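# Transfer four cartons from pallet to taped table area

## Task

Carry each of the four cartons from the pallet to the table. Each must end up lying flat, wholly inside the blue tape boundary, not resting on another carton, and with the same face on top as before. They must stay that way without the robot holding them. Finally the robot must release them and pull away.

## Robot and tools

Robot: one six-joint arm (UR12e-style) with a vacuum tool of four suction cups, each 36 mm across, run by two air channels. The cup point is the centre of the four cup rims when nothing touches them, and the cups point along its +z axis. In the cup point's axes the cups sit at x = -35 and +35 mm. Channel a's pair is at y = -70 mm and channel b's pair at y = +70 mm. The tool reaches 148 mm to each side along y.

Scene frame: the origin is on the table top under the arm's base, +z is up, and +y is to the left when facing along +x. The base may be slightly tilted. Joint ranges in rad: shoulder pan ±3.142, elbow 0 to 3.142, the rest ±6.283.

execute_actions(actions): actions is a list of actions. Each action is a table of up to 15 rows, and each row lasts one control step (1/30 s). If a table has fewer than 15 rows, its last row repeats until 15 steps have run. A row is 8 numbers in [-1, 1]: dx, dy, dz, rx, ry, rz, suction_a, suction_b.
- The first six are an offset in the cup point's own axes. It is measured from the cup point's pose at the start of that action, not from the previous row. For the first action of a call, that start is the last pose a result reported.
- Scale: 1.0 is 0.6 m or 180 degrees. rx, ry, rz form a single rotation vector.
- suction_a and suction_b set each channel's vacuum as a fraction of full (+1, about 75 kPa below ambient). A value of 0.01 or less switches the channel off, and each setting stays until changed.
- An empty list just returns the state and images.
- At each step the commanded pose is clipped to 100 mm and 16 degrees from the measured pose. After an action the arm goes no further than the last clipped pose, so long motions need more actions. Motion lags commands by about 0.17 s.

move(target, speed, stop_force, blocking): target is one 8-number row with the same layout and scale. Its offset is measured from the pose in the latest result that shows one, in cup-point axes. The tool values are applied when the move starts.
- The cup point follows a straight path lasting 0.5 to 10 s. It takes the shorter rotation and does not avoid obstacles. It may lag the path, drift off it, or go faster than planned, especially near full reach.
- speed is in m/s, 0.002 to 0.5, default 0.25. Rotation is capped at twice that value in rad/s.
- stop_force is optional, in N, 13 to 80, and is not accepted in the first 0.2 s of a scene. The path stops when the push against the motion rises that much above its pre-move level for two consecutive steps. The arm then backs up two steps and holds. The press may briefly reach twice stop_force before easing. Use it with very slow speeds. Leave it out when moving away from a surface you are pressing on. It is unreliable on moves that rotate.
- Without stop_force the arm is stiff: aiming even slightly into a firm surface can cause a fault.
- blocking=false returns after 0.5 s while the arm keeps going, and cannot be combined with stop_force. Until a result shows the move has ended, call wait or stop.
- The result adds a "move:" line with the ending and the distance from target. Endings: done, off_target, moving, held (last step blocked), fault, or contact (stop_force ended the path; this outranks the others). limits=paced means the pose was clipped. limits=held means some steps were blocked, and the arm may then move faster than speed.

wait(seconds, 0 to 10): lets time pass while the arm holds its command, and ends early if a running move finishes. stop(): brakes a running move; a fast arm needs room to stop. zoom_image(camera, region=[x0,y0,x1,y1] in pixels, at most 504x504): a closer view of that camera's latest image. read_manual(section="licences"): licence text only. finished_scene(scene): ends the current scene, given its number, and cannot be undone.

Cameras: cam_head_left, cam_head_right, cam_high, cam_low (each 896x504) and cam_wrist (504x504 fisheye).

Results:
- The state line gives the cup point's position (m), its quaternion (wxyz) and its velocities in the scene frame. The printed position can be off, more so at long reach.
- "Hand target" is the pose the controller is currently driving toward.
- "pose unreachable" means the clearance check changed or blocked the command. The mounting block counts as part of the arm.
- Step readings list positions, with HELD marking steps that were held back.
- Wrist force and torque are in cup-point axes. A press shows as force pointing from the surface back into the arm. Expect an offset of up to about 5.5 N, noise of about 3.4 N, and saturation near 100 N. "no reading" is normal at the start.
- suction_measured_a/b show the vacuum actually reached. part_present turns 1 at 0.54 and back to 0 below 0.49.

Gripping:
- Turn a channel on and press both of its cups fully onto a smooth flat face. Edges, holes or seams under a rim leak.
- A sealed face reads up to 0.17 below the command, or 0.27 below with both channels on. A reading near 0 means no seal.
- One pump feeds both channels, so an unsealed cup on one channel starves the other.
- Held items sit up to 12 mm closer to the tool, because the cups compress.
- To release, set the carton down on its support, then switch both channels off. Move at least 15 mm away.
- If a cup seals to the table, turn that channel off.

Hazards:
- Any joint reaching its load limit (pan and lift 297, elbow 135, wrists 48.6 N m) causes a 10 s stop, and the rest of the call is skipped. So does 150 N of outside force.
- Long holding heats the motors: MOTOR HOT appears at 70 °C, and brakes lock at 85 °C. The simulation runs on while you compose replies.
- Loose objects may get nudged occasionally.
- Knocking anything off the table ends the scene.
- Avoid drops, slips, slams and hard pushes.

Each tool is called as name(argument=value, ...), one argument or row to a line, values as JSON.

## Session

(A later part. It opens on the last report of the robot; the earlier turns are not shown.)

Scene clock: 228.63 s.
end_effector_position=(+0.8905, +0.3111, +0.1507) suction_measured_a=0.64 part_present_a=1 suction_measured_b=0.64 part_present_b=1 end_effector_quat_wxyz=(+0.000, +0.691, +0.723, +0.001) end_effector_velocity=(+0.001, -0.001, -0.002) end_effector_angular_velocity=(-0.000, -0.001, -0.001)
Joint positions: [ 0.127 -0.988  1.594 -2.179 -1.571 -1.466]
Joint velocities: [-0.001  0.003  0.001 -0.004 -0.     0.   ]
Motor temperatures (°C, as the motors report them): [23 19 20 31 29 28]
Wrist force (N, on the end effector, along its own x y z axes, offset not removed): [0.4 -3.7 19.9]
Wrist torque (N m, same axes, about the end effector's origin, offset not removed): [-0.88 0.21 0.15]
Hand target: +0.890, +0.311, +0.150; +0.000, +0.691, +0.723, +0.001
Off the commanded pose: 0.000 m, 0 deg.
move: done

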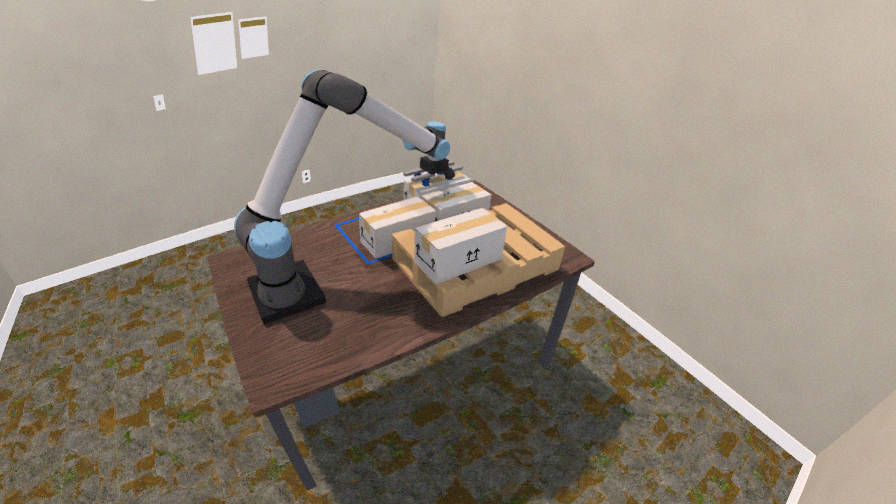

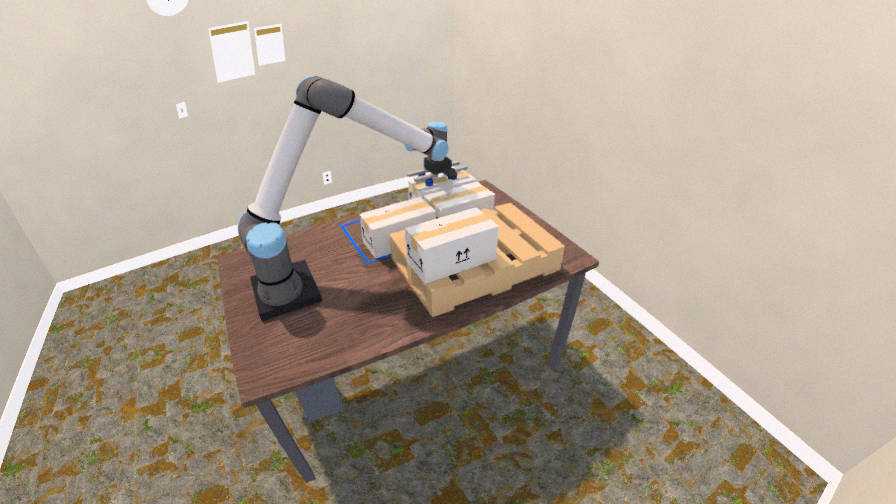

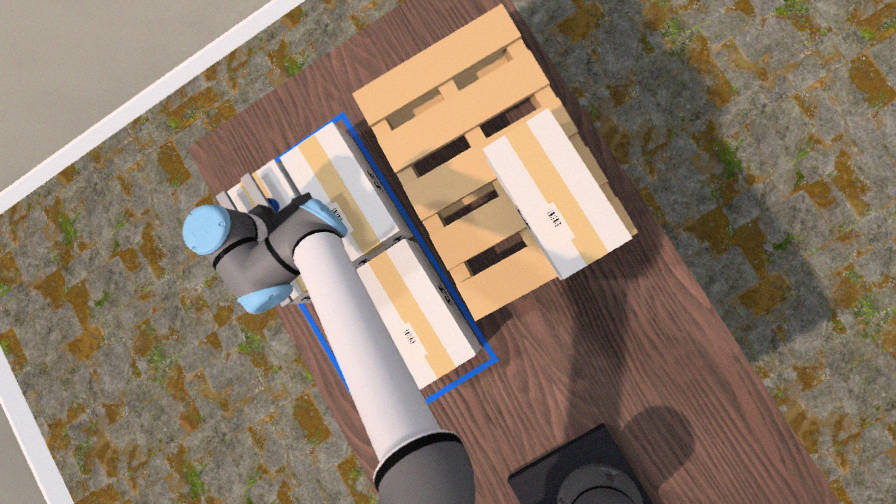

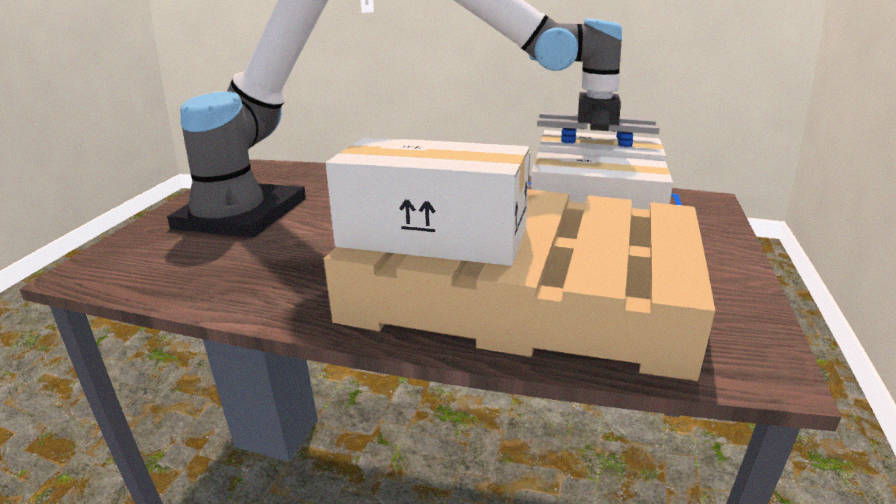

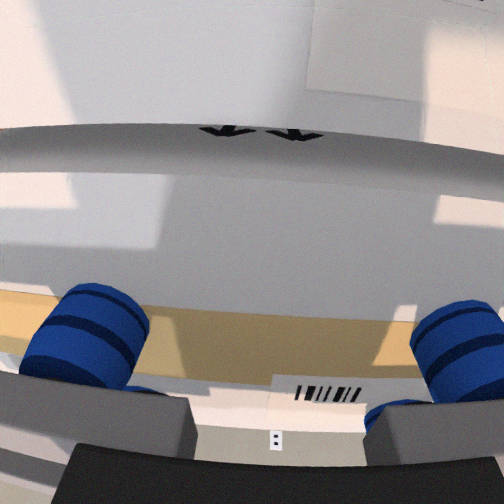

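move(
  target=[-0.012,0,0.008,0,0,0,1,1],
  speed=0.03,
)

move(
  target=[0,0,0.04,0,0,0,1,1],
  speed=0.012,
  stop_force=15,
)

Scene clock: 234.20 s.
end_effector_position=(+0.8908, +0.3042, +0.1461) suction_measured_a=0.64 part_present_a=1 suction_measured_b=0.64 part_present_b=1 end_effector_quat_wxyz=(+0.000, +0.691, +0.723, +0.001) end_effector_velocity=(+0.000, -0.002, -0.001) end_effector_angular_velocity=(-0.000, -0.001, -0.000)
Joint positions: [ 0.12  -0.986  1.601 -2.188 -1.57  -1.473]
Joint velocities: [-0.002 -0.     0.002 -0.002 -0.    -0.002]
Motor temperatures (°C, as the motors report them): [23 19 20 31 29 28]
Wrist force (N, on the end effector, along its own x y z axes, offset not removed): [-0.1 -3.4 22.2]
Wrist torque (N m, same axes, about the end effector's origin, offset not removed): [-0.88 0.23 0.15]
Hand target: +0.891, +0.304, +0.146; +0.000, +0.691, +0.723, +0.001
Off the commanded pose: 0.000 m, 0 deg.
move: done

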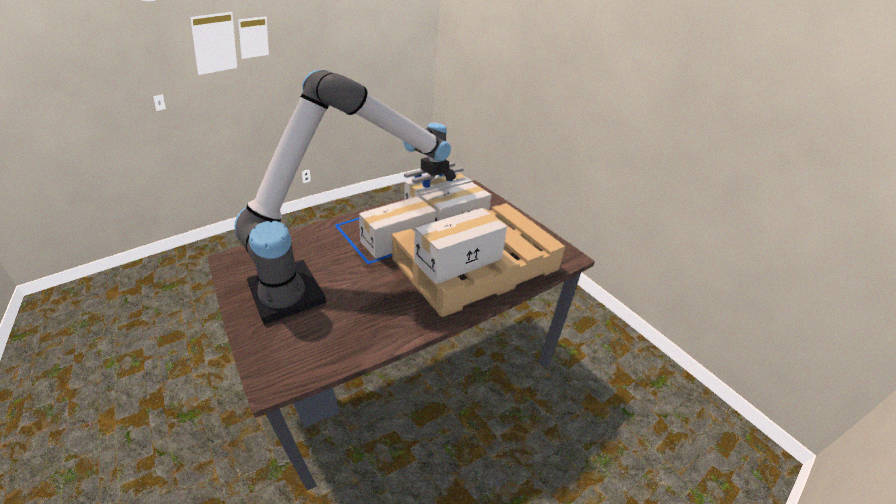

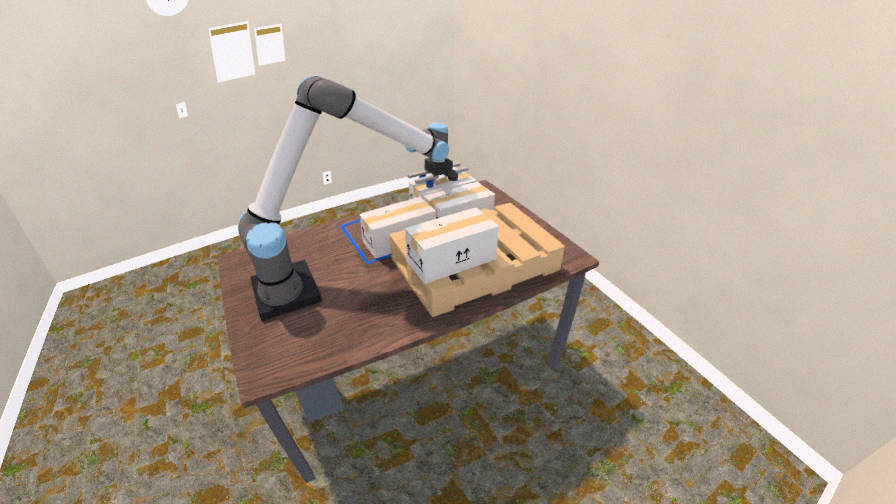

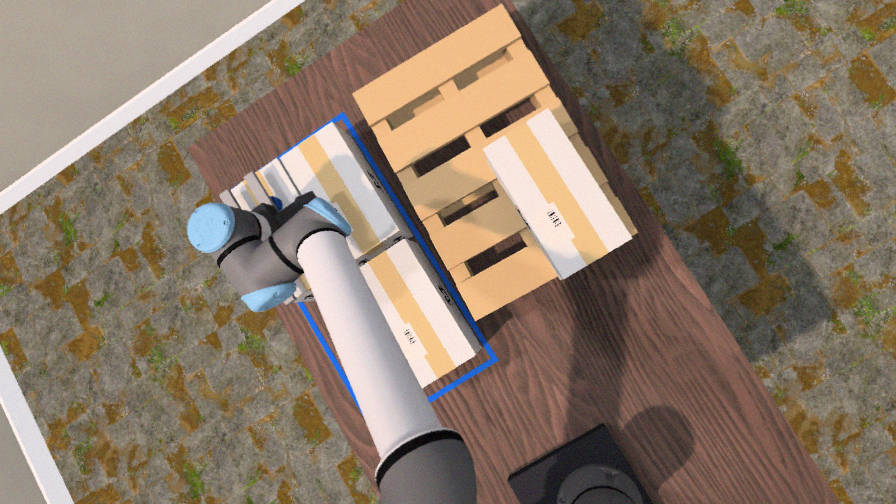

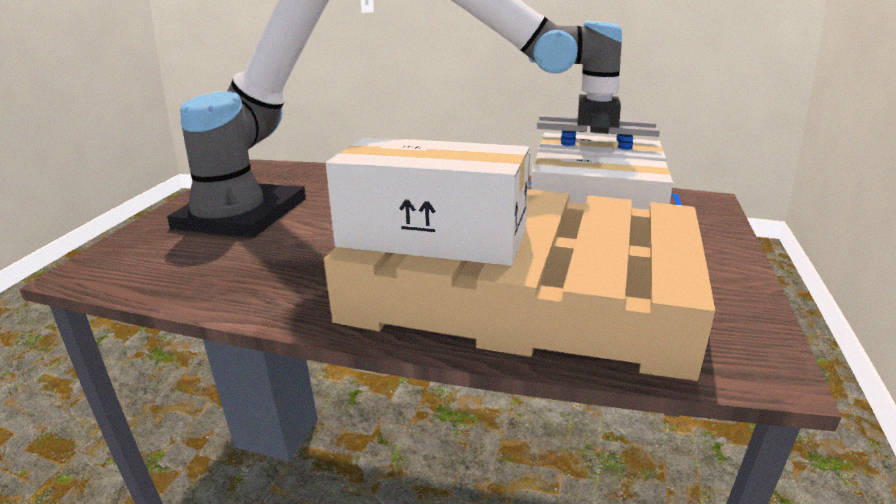

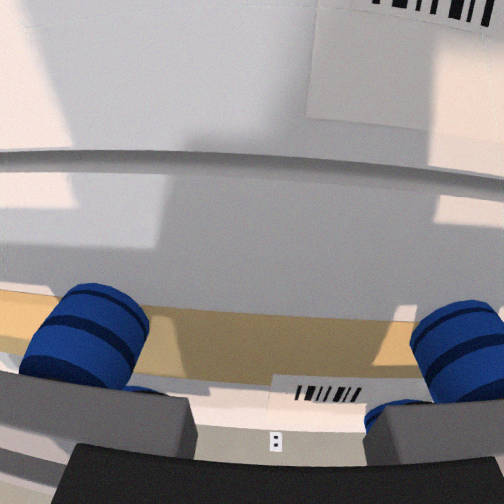

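Scene clock: 235.33 s.
end_effector_position=(+0.8909, +0.3041, +0.1373) suction_measured_a=0.64 part_present_a=1 suction_measured_b=0.64 part_present_b=1 end_effector_quat_wxyz=(+0.000, +0.691, +0.723, +0.001) end_effector_velocity=(-0.001, +0.000, +0.001) end_effector_angular_velocity=(-0.001, +0.004, +0.000)
Joint positions: [ 0.119 -0.977  1.606 -2.201 -1.57  -1.473]
Joint velocities: [ 0.    -0.001 -0.     0.005 -0.     0.   ]
Motor temperatures (°C, as the motors report them): [23 19 21 31 29 28]
Wrist force (N, on the end effector, along its own x y z axes, offset not removed): [2.0 4.1 -19.2]
Wrist torque (N m, same axes, about the end effector's origin, offset not removed): [-1.88 -0.60 0.39]
Hand target: +0.891, +0.304, +0.138; +0.000, +0.691, +0.723, +0.001
Off the commanded pose: 0.015 m, 0 deg.
move: contact

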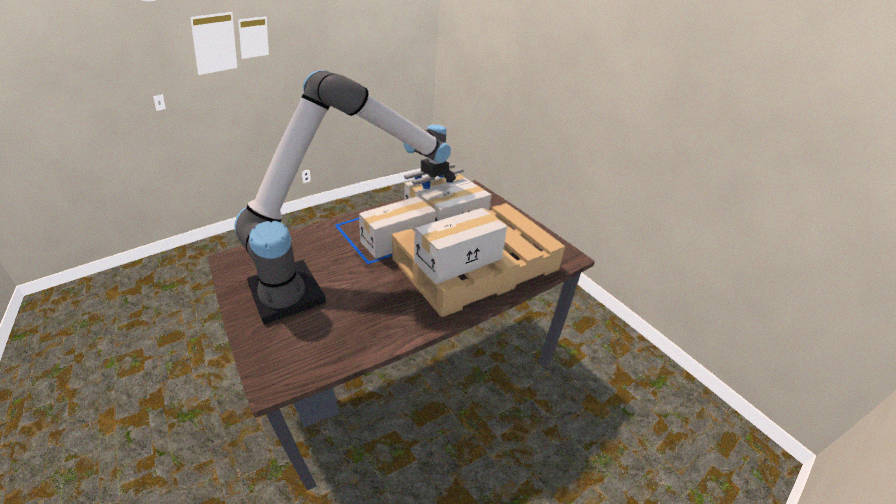

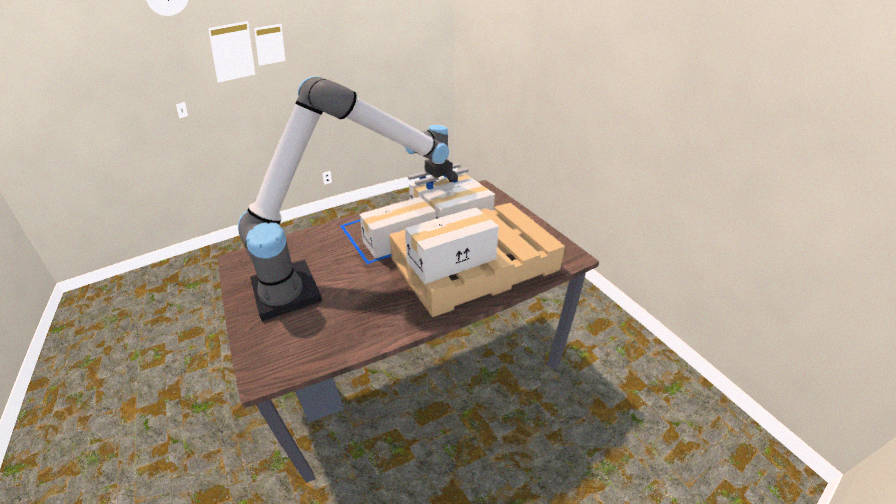

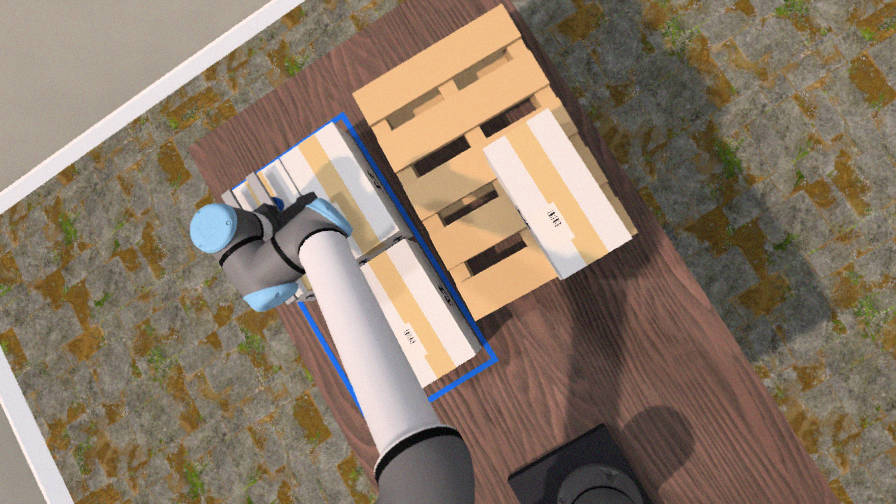

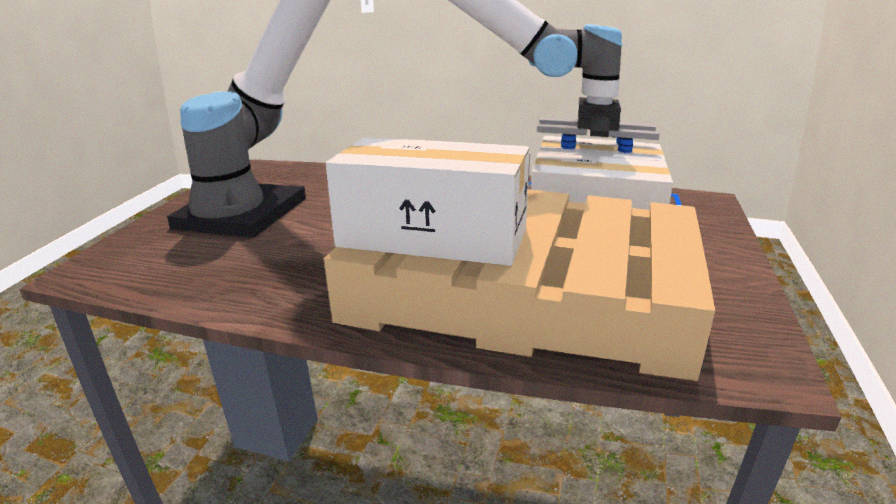

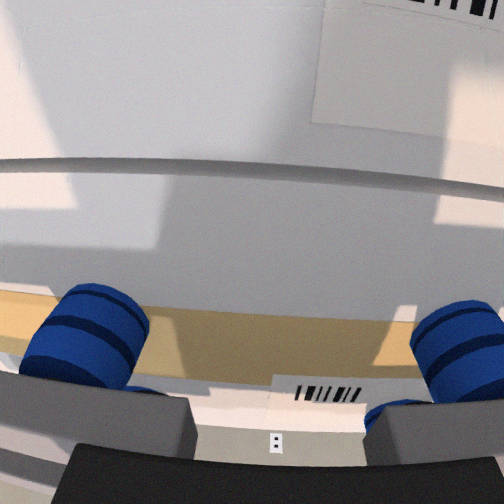

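execute_actions(
  actions=[
    [[0,0,-0.002,0,0,0,0,0],[0,0,-0.002,0,0,0,0,0],[0,0,-0.002,0,0,0,0,0],[0,0,-0.002,0,0,0,0,0],[0,0,-0.002,0,0,0,0,0],[0,0,-0.002,0,0,0,0,0],[0,0,-0.03,0,0,0,0,0]],
  ],
)

move(
  target=[-0.4,-0.2,-0.25,0,0,0,0,0],
  speed=0.4,
)

move(
  target=[-0.5,-0.291,0.0,0,0,0.0206,0,0],
  speed=0.4,
)

Scene clock: 242.73 s.
end_effector_position=(+0.8908, +0.3041, +0.1526) suction_measured_a=0.01 part_present_a=0 suction_measured_b=0.01 part_present_b=0 end_effector_quat_wxyz=(+0.000, +0.691, +0.723, +0.001) end_effector_velocity=(+0.001, -0.001, +0.022) end_effector_angular_velocity=(+0.001, -0.003, -0.002)
Joint positions: [ 0.119 -0.992  1.598 -2.178 -1.57  -1.473]
Joint velocities: [-0.002 -0.02  -0.012  0.029  0.    -0.   ]
Motor temperatures (°C, as the motors report them): [23 19 21 31 29 28]
Wrist force (N, on the end effector, along its own x y z axes, offset not removed): [0.9 -1.5 -3.6]
Wrist torque (N m, same axes, about the end effector's origin, offset not removed): [-0.40 -0.17 0.16]
Hand target: +0.891, +0.304, +0.155; +0.000, +0.691, +0.723, +0.001
Off the commanded pose: 0.003 m, 0 deg.
Step readings (end_effector_position):
0: (+0.8909, +0.3041, +0.1379)
1: (+0.8909, +0.3041, +0.1379)
2: (+0.8910, +0.3041, +0.1382)
4: (+0.8912, +0.3042, +0.1387)
8: (+0.8910, +0.3041, +0.1406)
15: end_effector_position above

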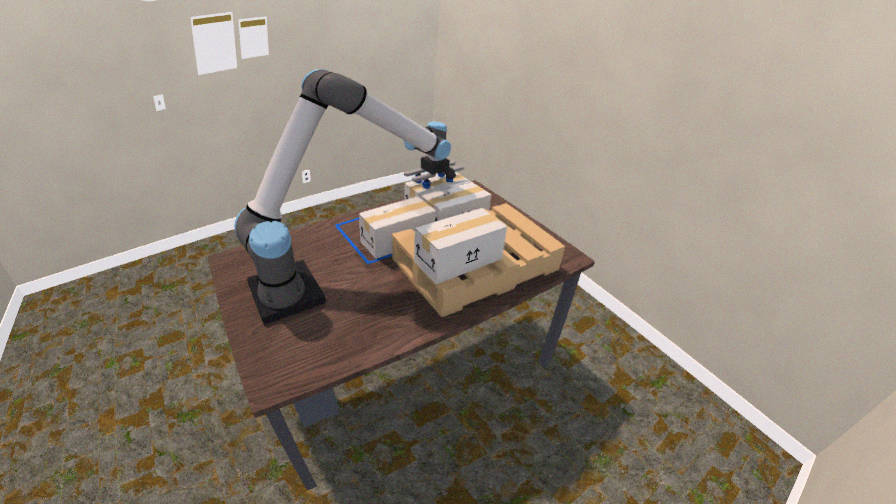

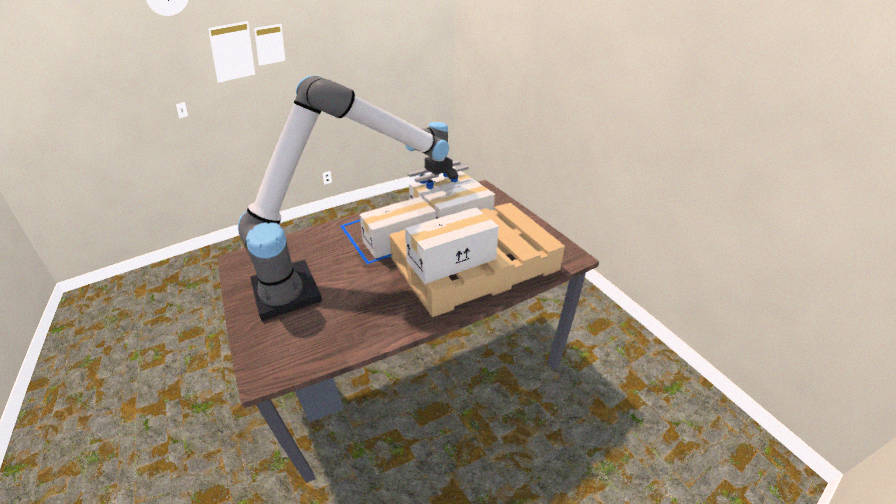

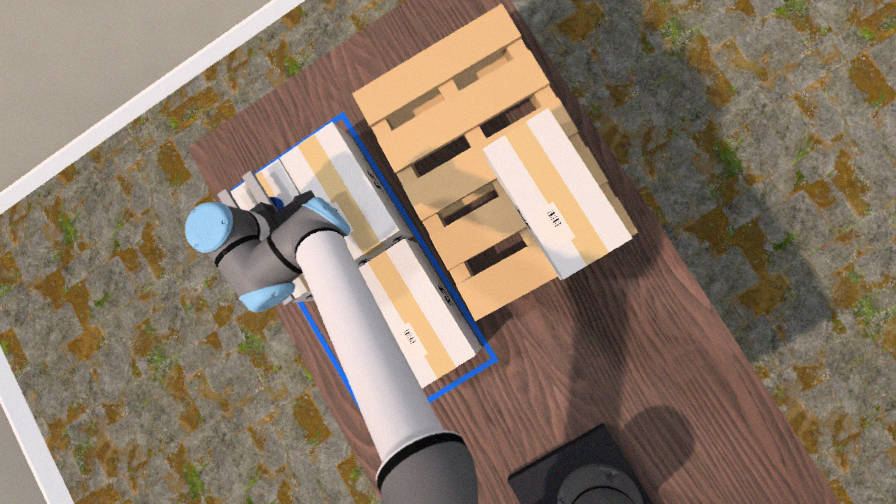

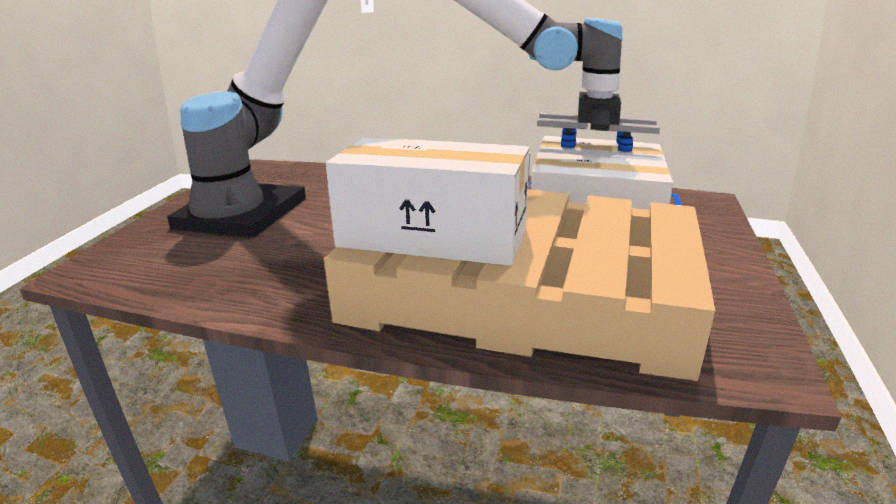

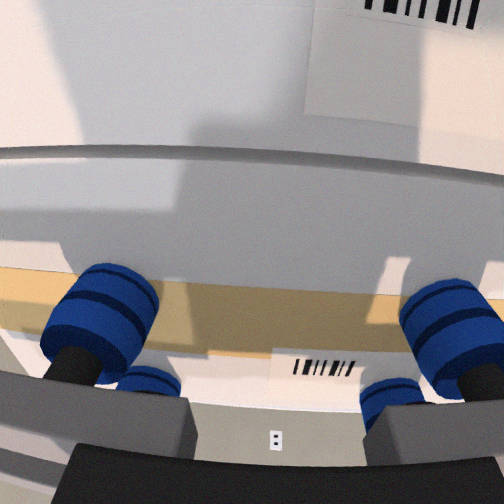

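Scene clock: 244.30 s.
end_effector_position=(+0.7817, +0.0591, +0.3019) suction_measured_a=0.01 part_present_a=0 suction_measured_b=0.01 part_present_b=0 end_effector_quat_wxyz=(+0.000, +0.691, +0.723, +0.001) end_effector_velocity=(-0.001, -0.002, +0.002) end_effector_angular_velocity=(-0.001, -0.000, +0.000)
Joint positions: [-0.172 -1.348  1.821 -2.045 -1.57  -1.764]
Joint velocities: [-0.003 -0.003  0.001  0.002 -0.001 -0.003]
Motor temperatures (°C, as the motors report them): [23 19 21 31 29 28]
Wrist force (N, on the end effector, along its own x y z axes, offset not removed): [-2.5 -1.6 -1.4]
Wrist torque (N m, same axes, about the end effector's origin, offset not removed): [-0.32 0.23 0.07]
Hand target: +0.782, +0.059, +0.302; +0.000, +0.691, +0.723, +0.001
Off the commanded pose: 0.001 m, 0 deg.
move: done

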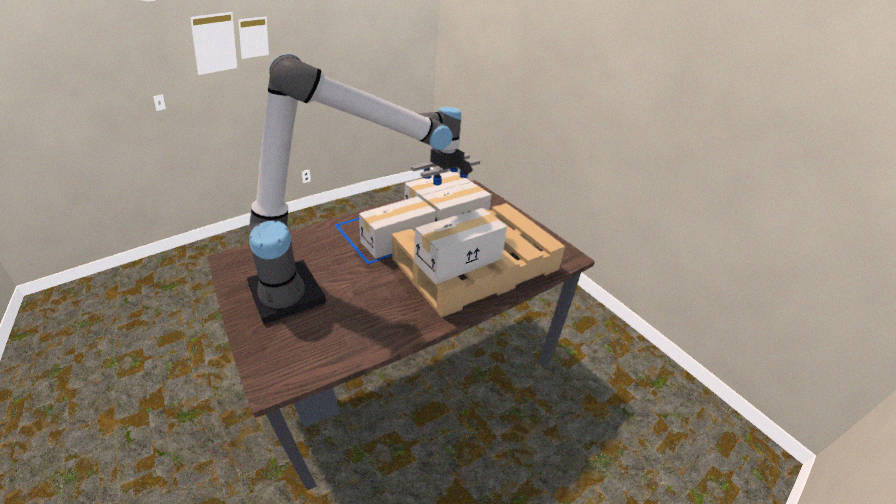

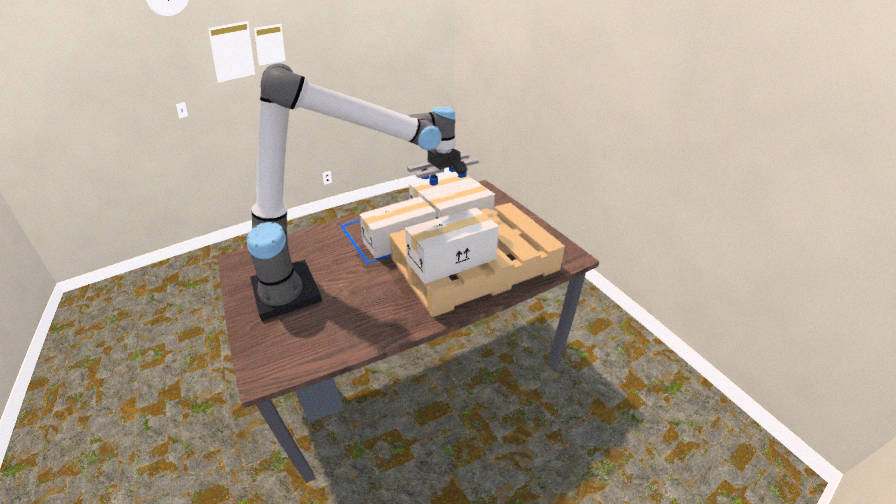

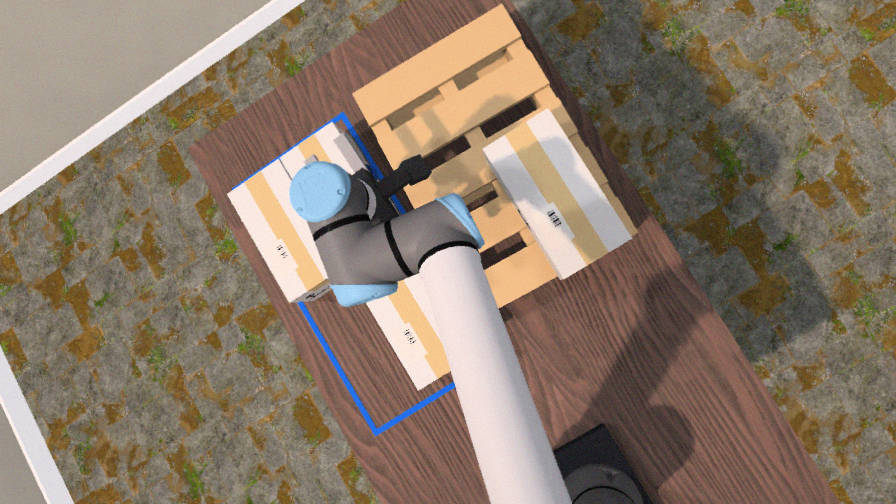

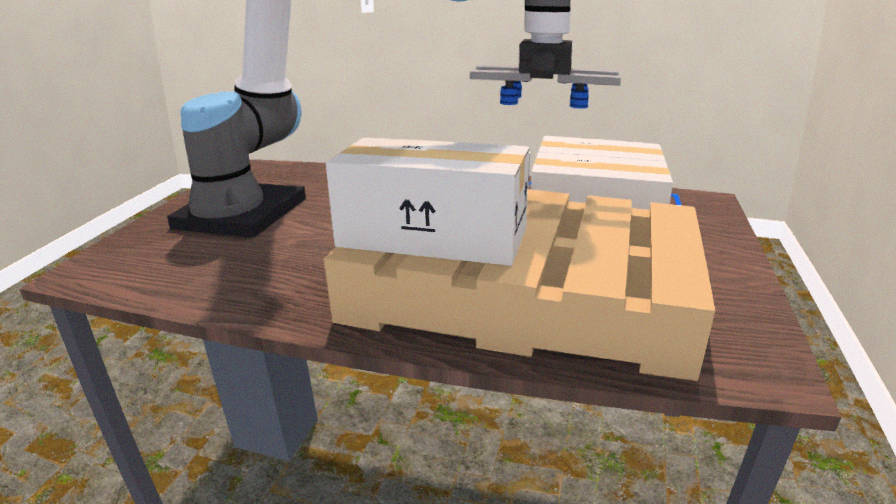

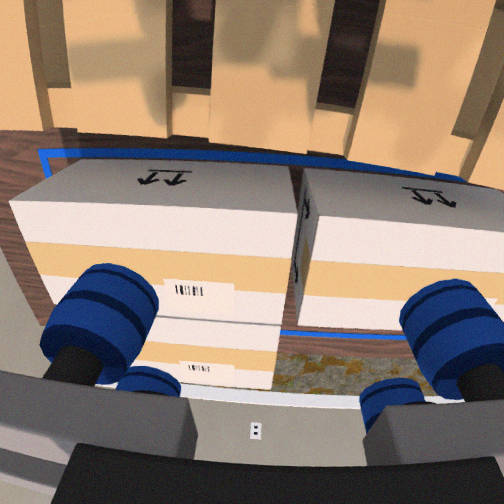

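Scene clock: 245.97 s.
end_effector_position=(+0.6210, -0.2479, +0.3014) suction_measured_a=0.01 part_present_a=0 suction_measured_b=0.01 part_present_b=0 end_effector_quat_wxyz=(+0.000, +0.714, +0.700, +0.001) end_effector_velocity=(-0.001, -0.002, +0.000) end_effector_angular_velocity=(+0.001, -0.000, +0.000)
Joint positions: [-0.667 -1.53   2.033 -2.075 -1.57  -2.194]
Joint velocities: [-0.004 -0.001  0.001  0.     0.001 -0.004]
Motor temperatures (°C, as the motors report them): [23 19 21 31 29 28]
Wrist force (N, on the end effector, along its own x y z axes, offset not removed): [-1.8 0.7 -2.7]
Wrist torque (N m, same axes, about the end effector's origin, offset not removed): [0.17 0.16 0.16]
Hand target: +0.621, -0.248, +0.301; +0.000, +0.714, +0.700, +0.001
Off the commanded pose: 0.001 m, 0 deg.
move: done

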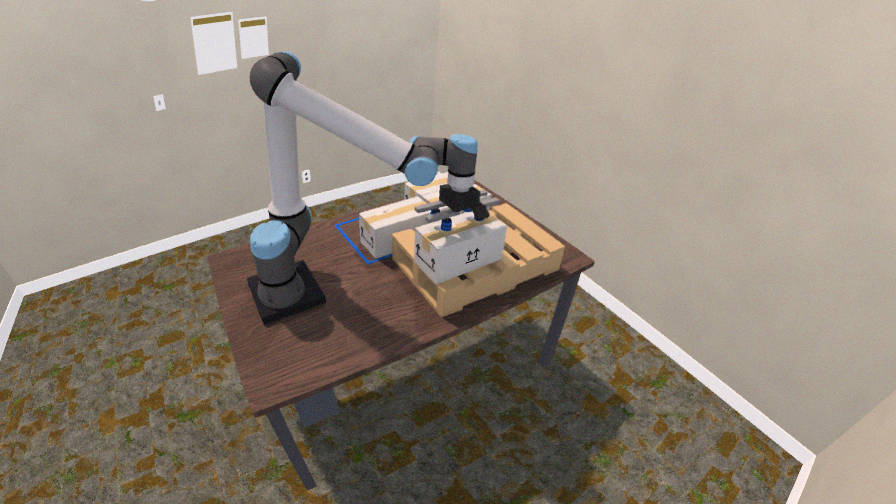

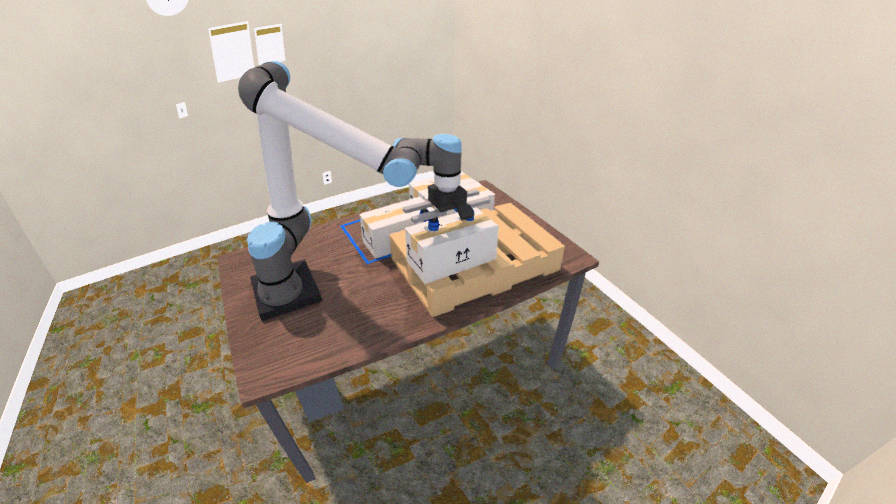

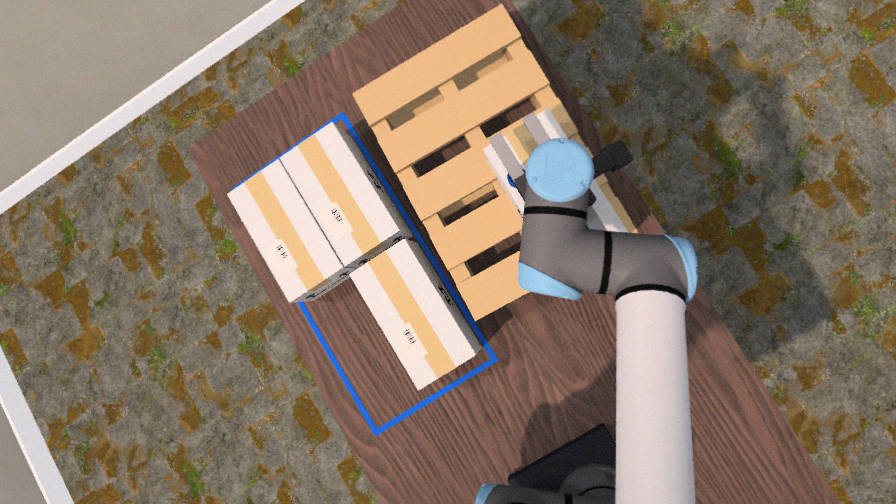

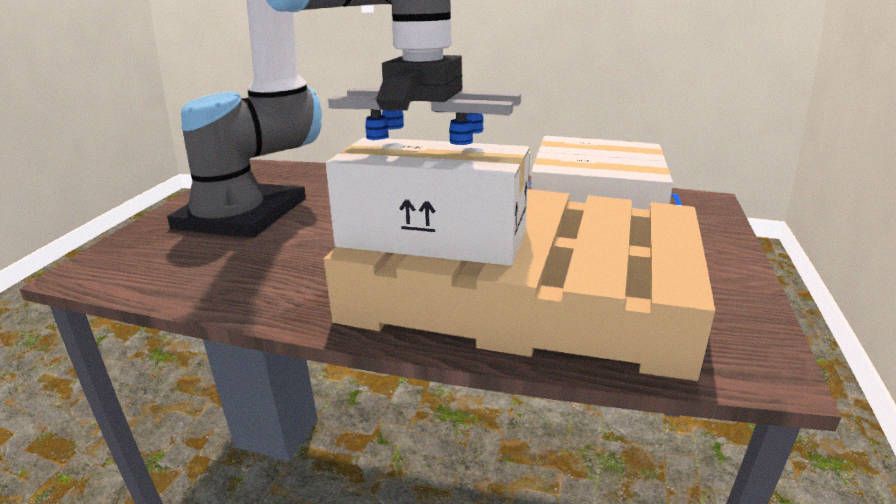

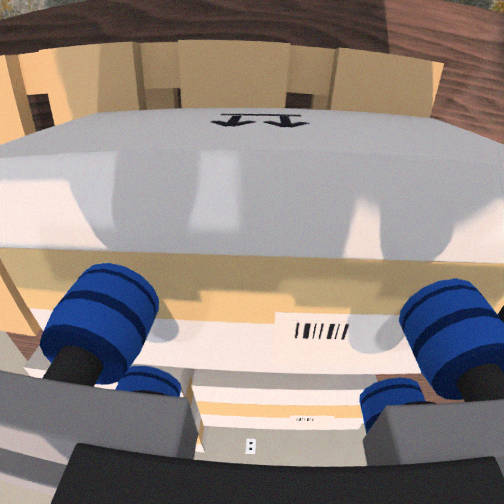

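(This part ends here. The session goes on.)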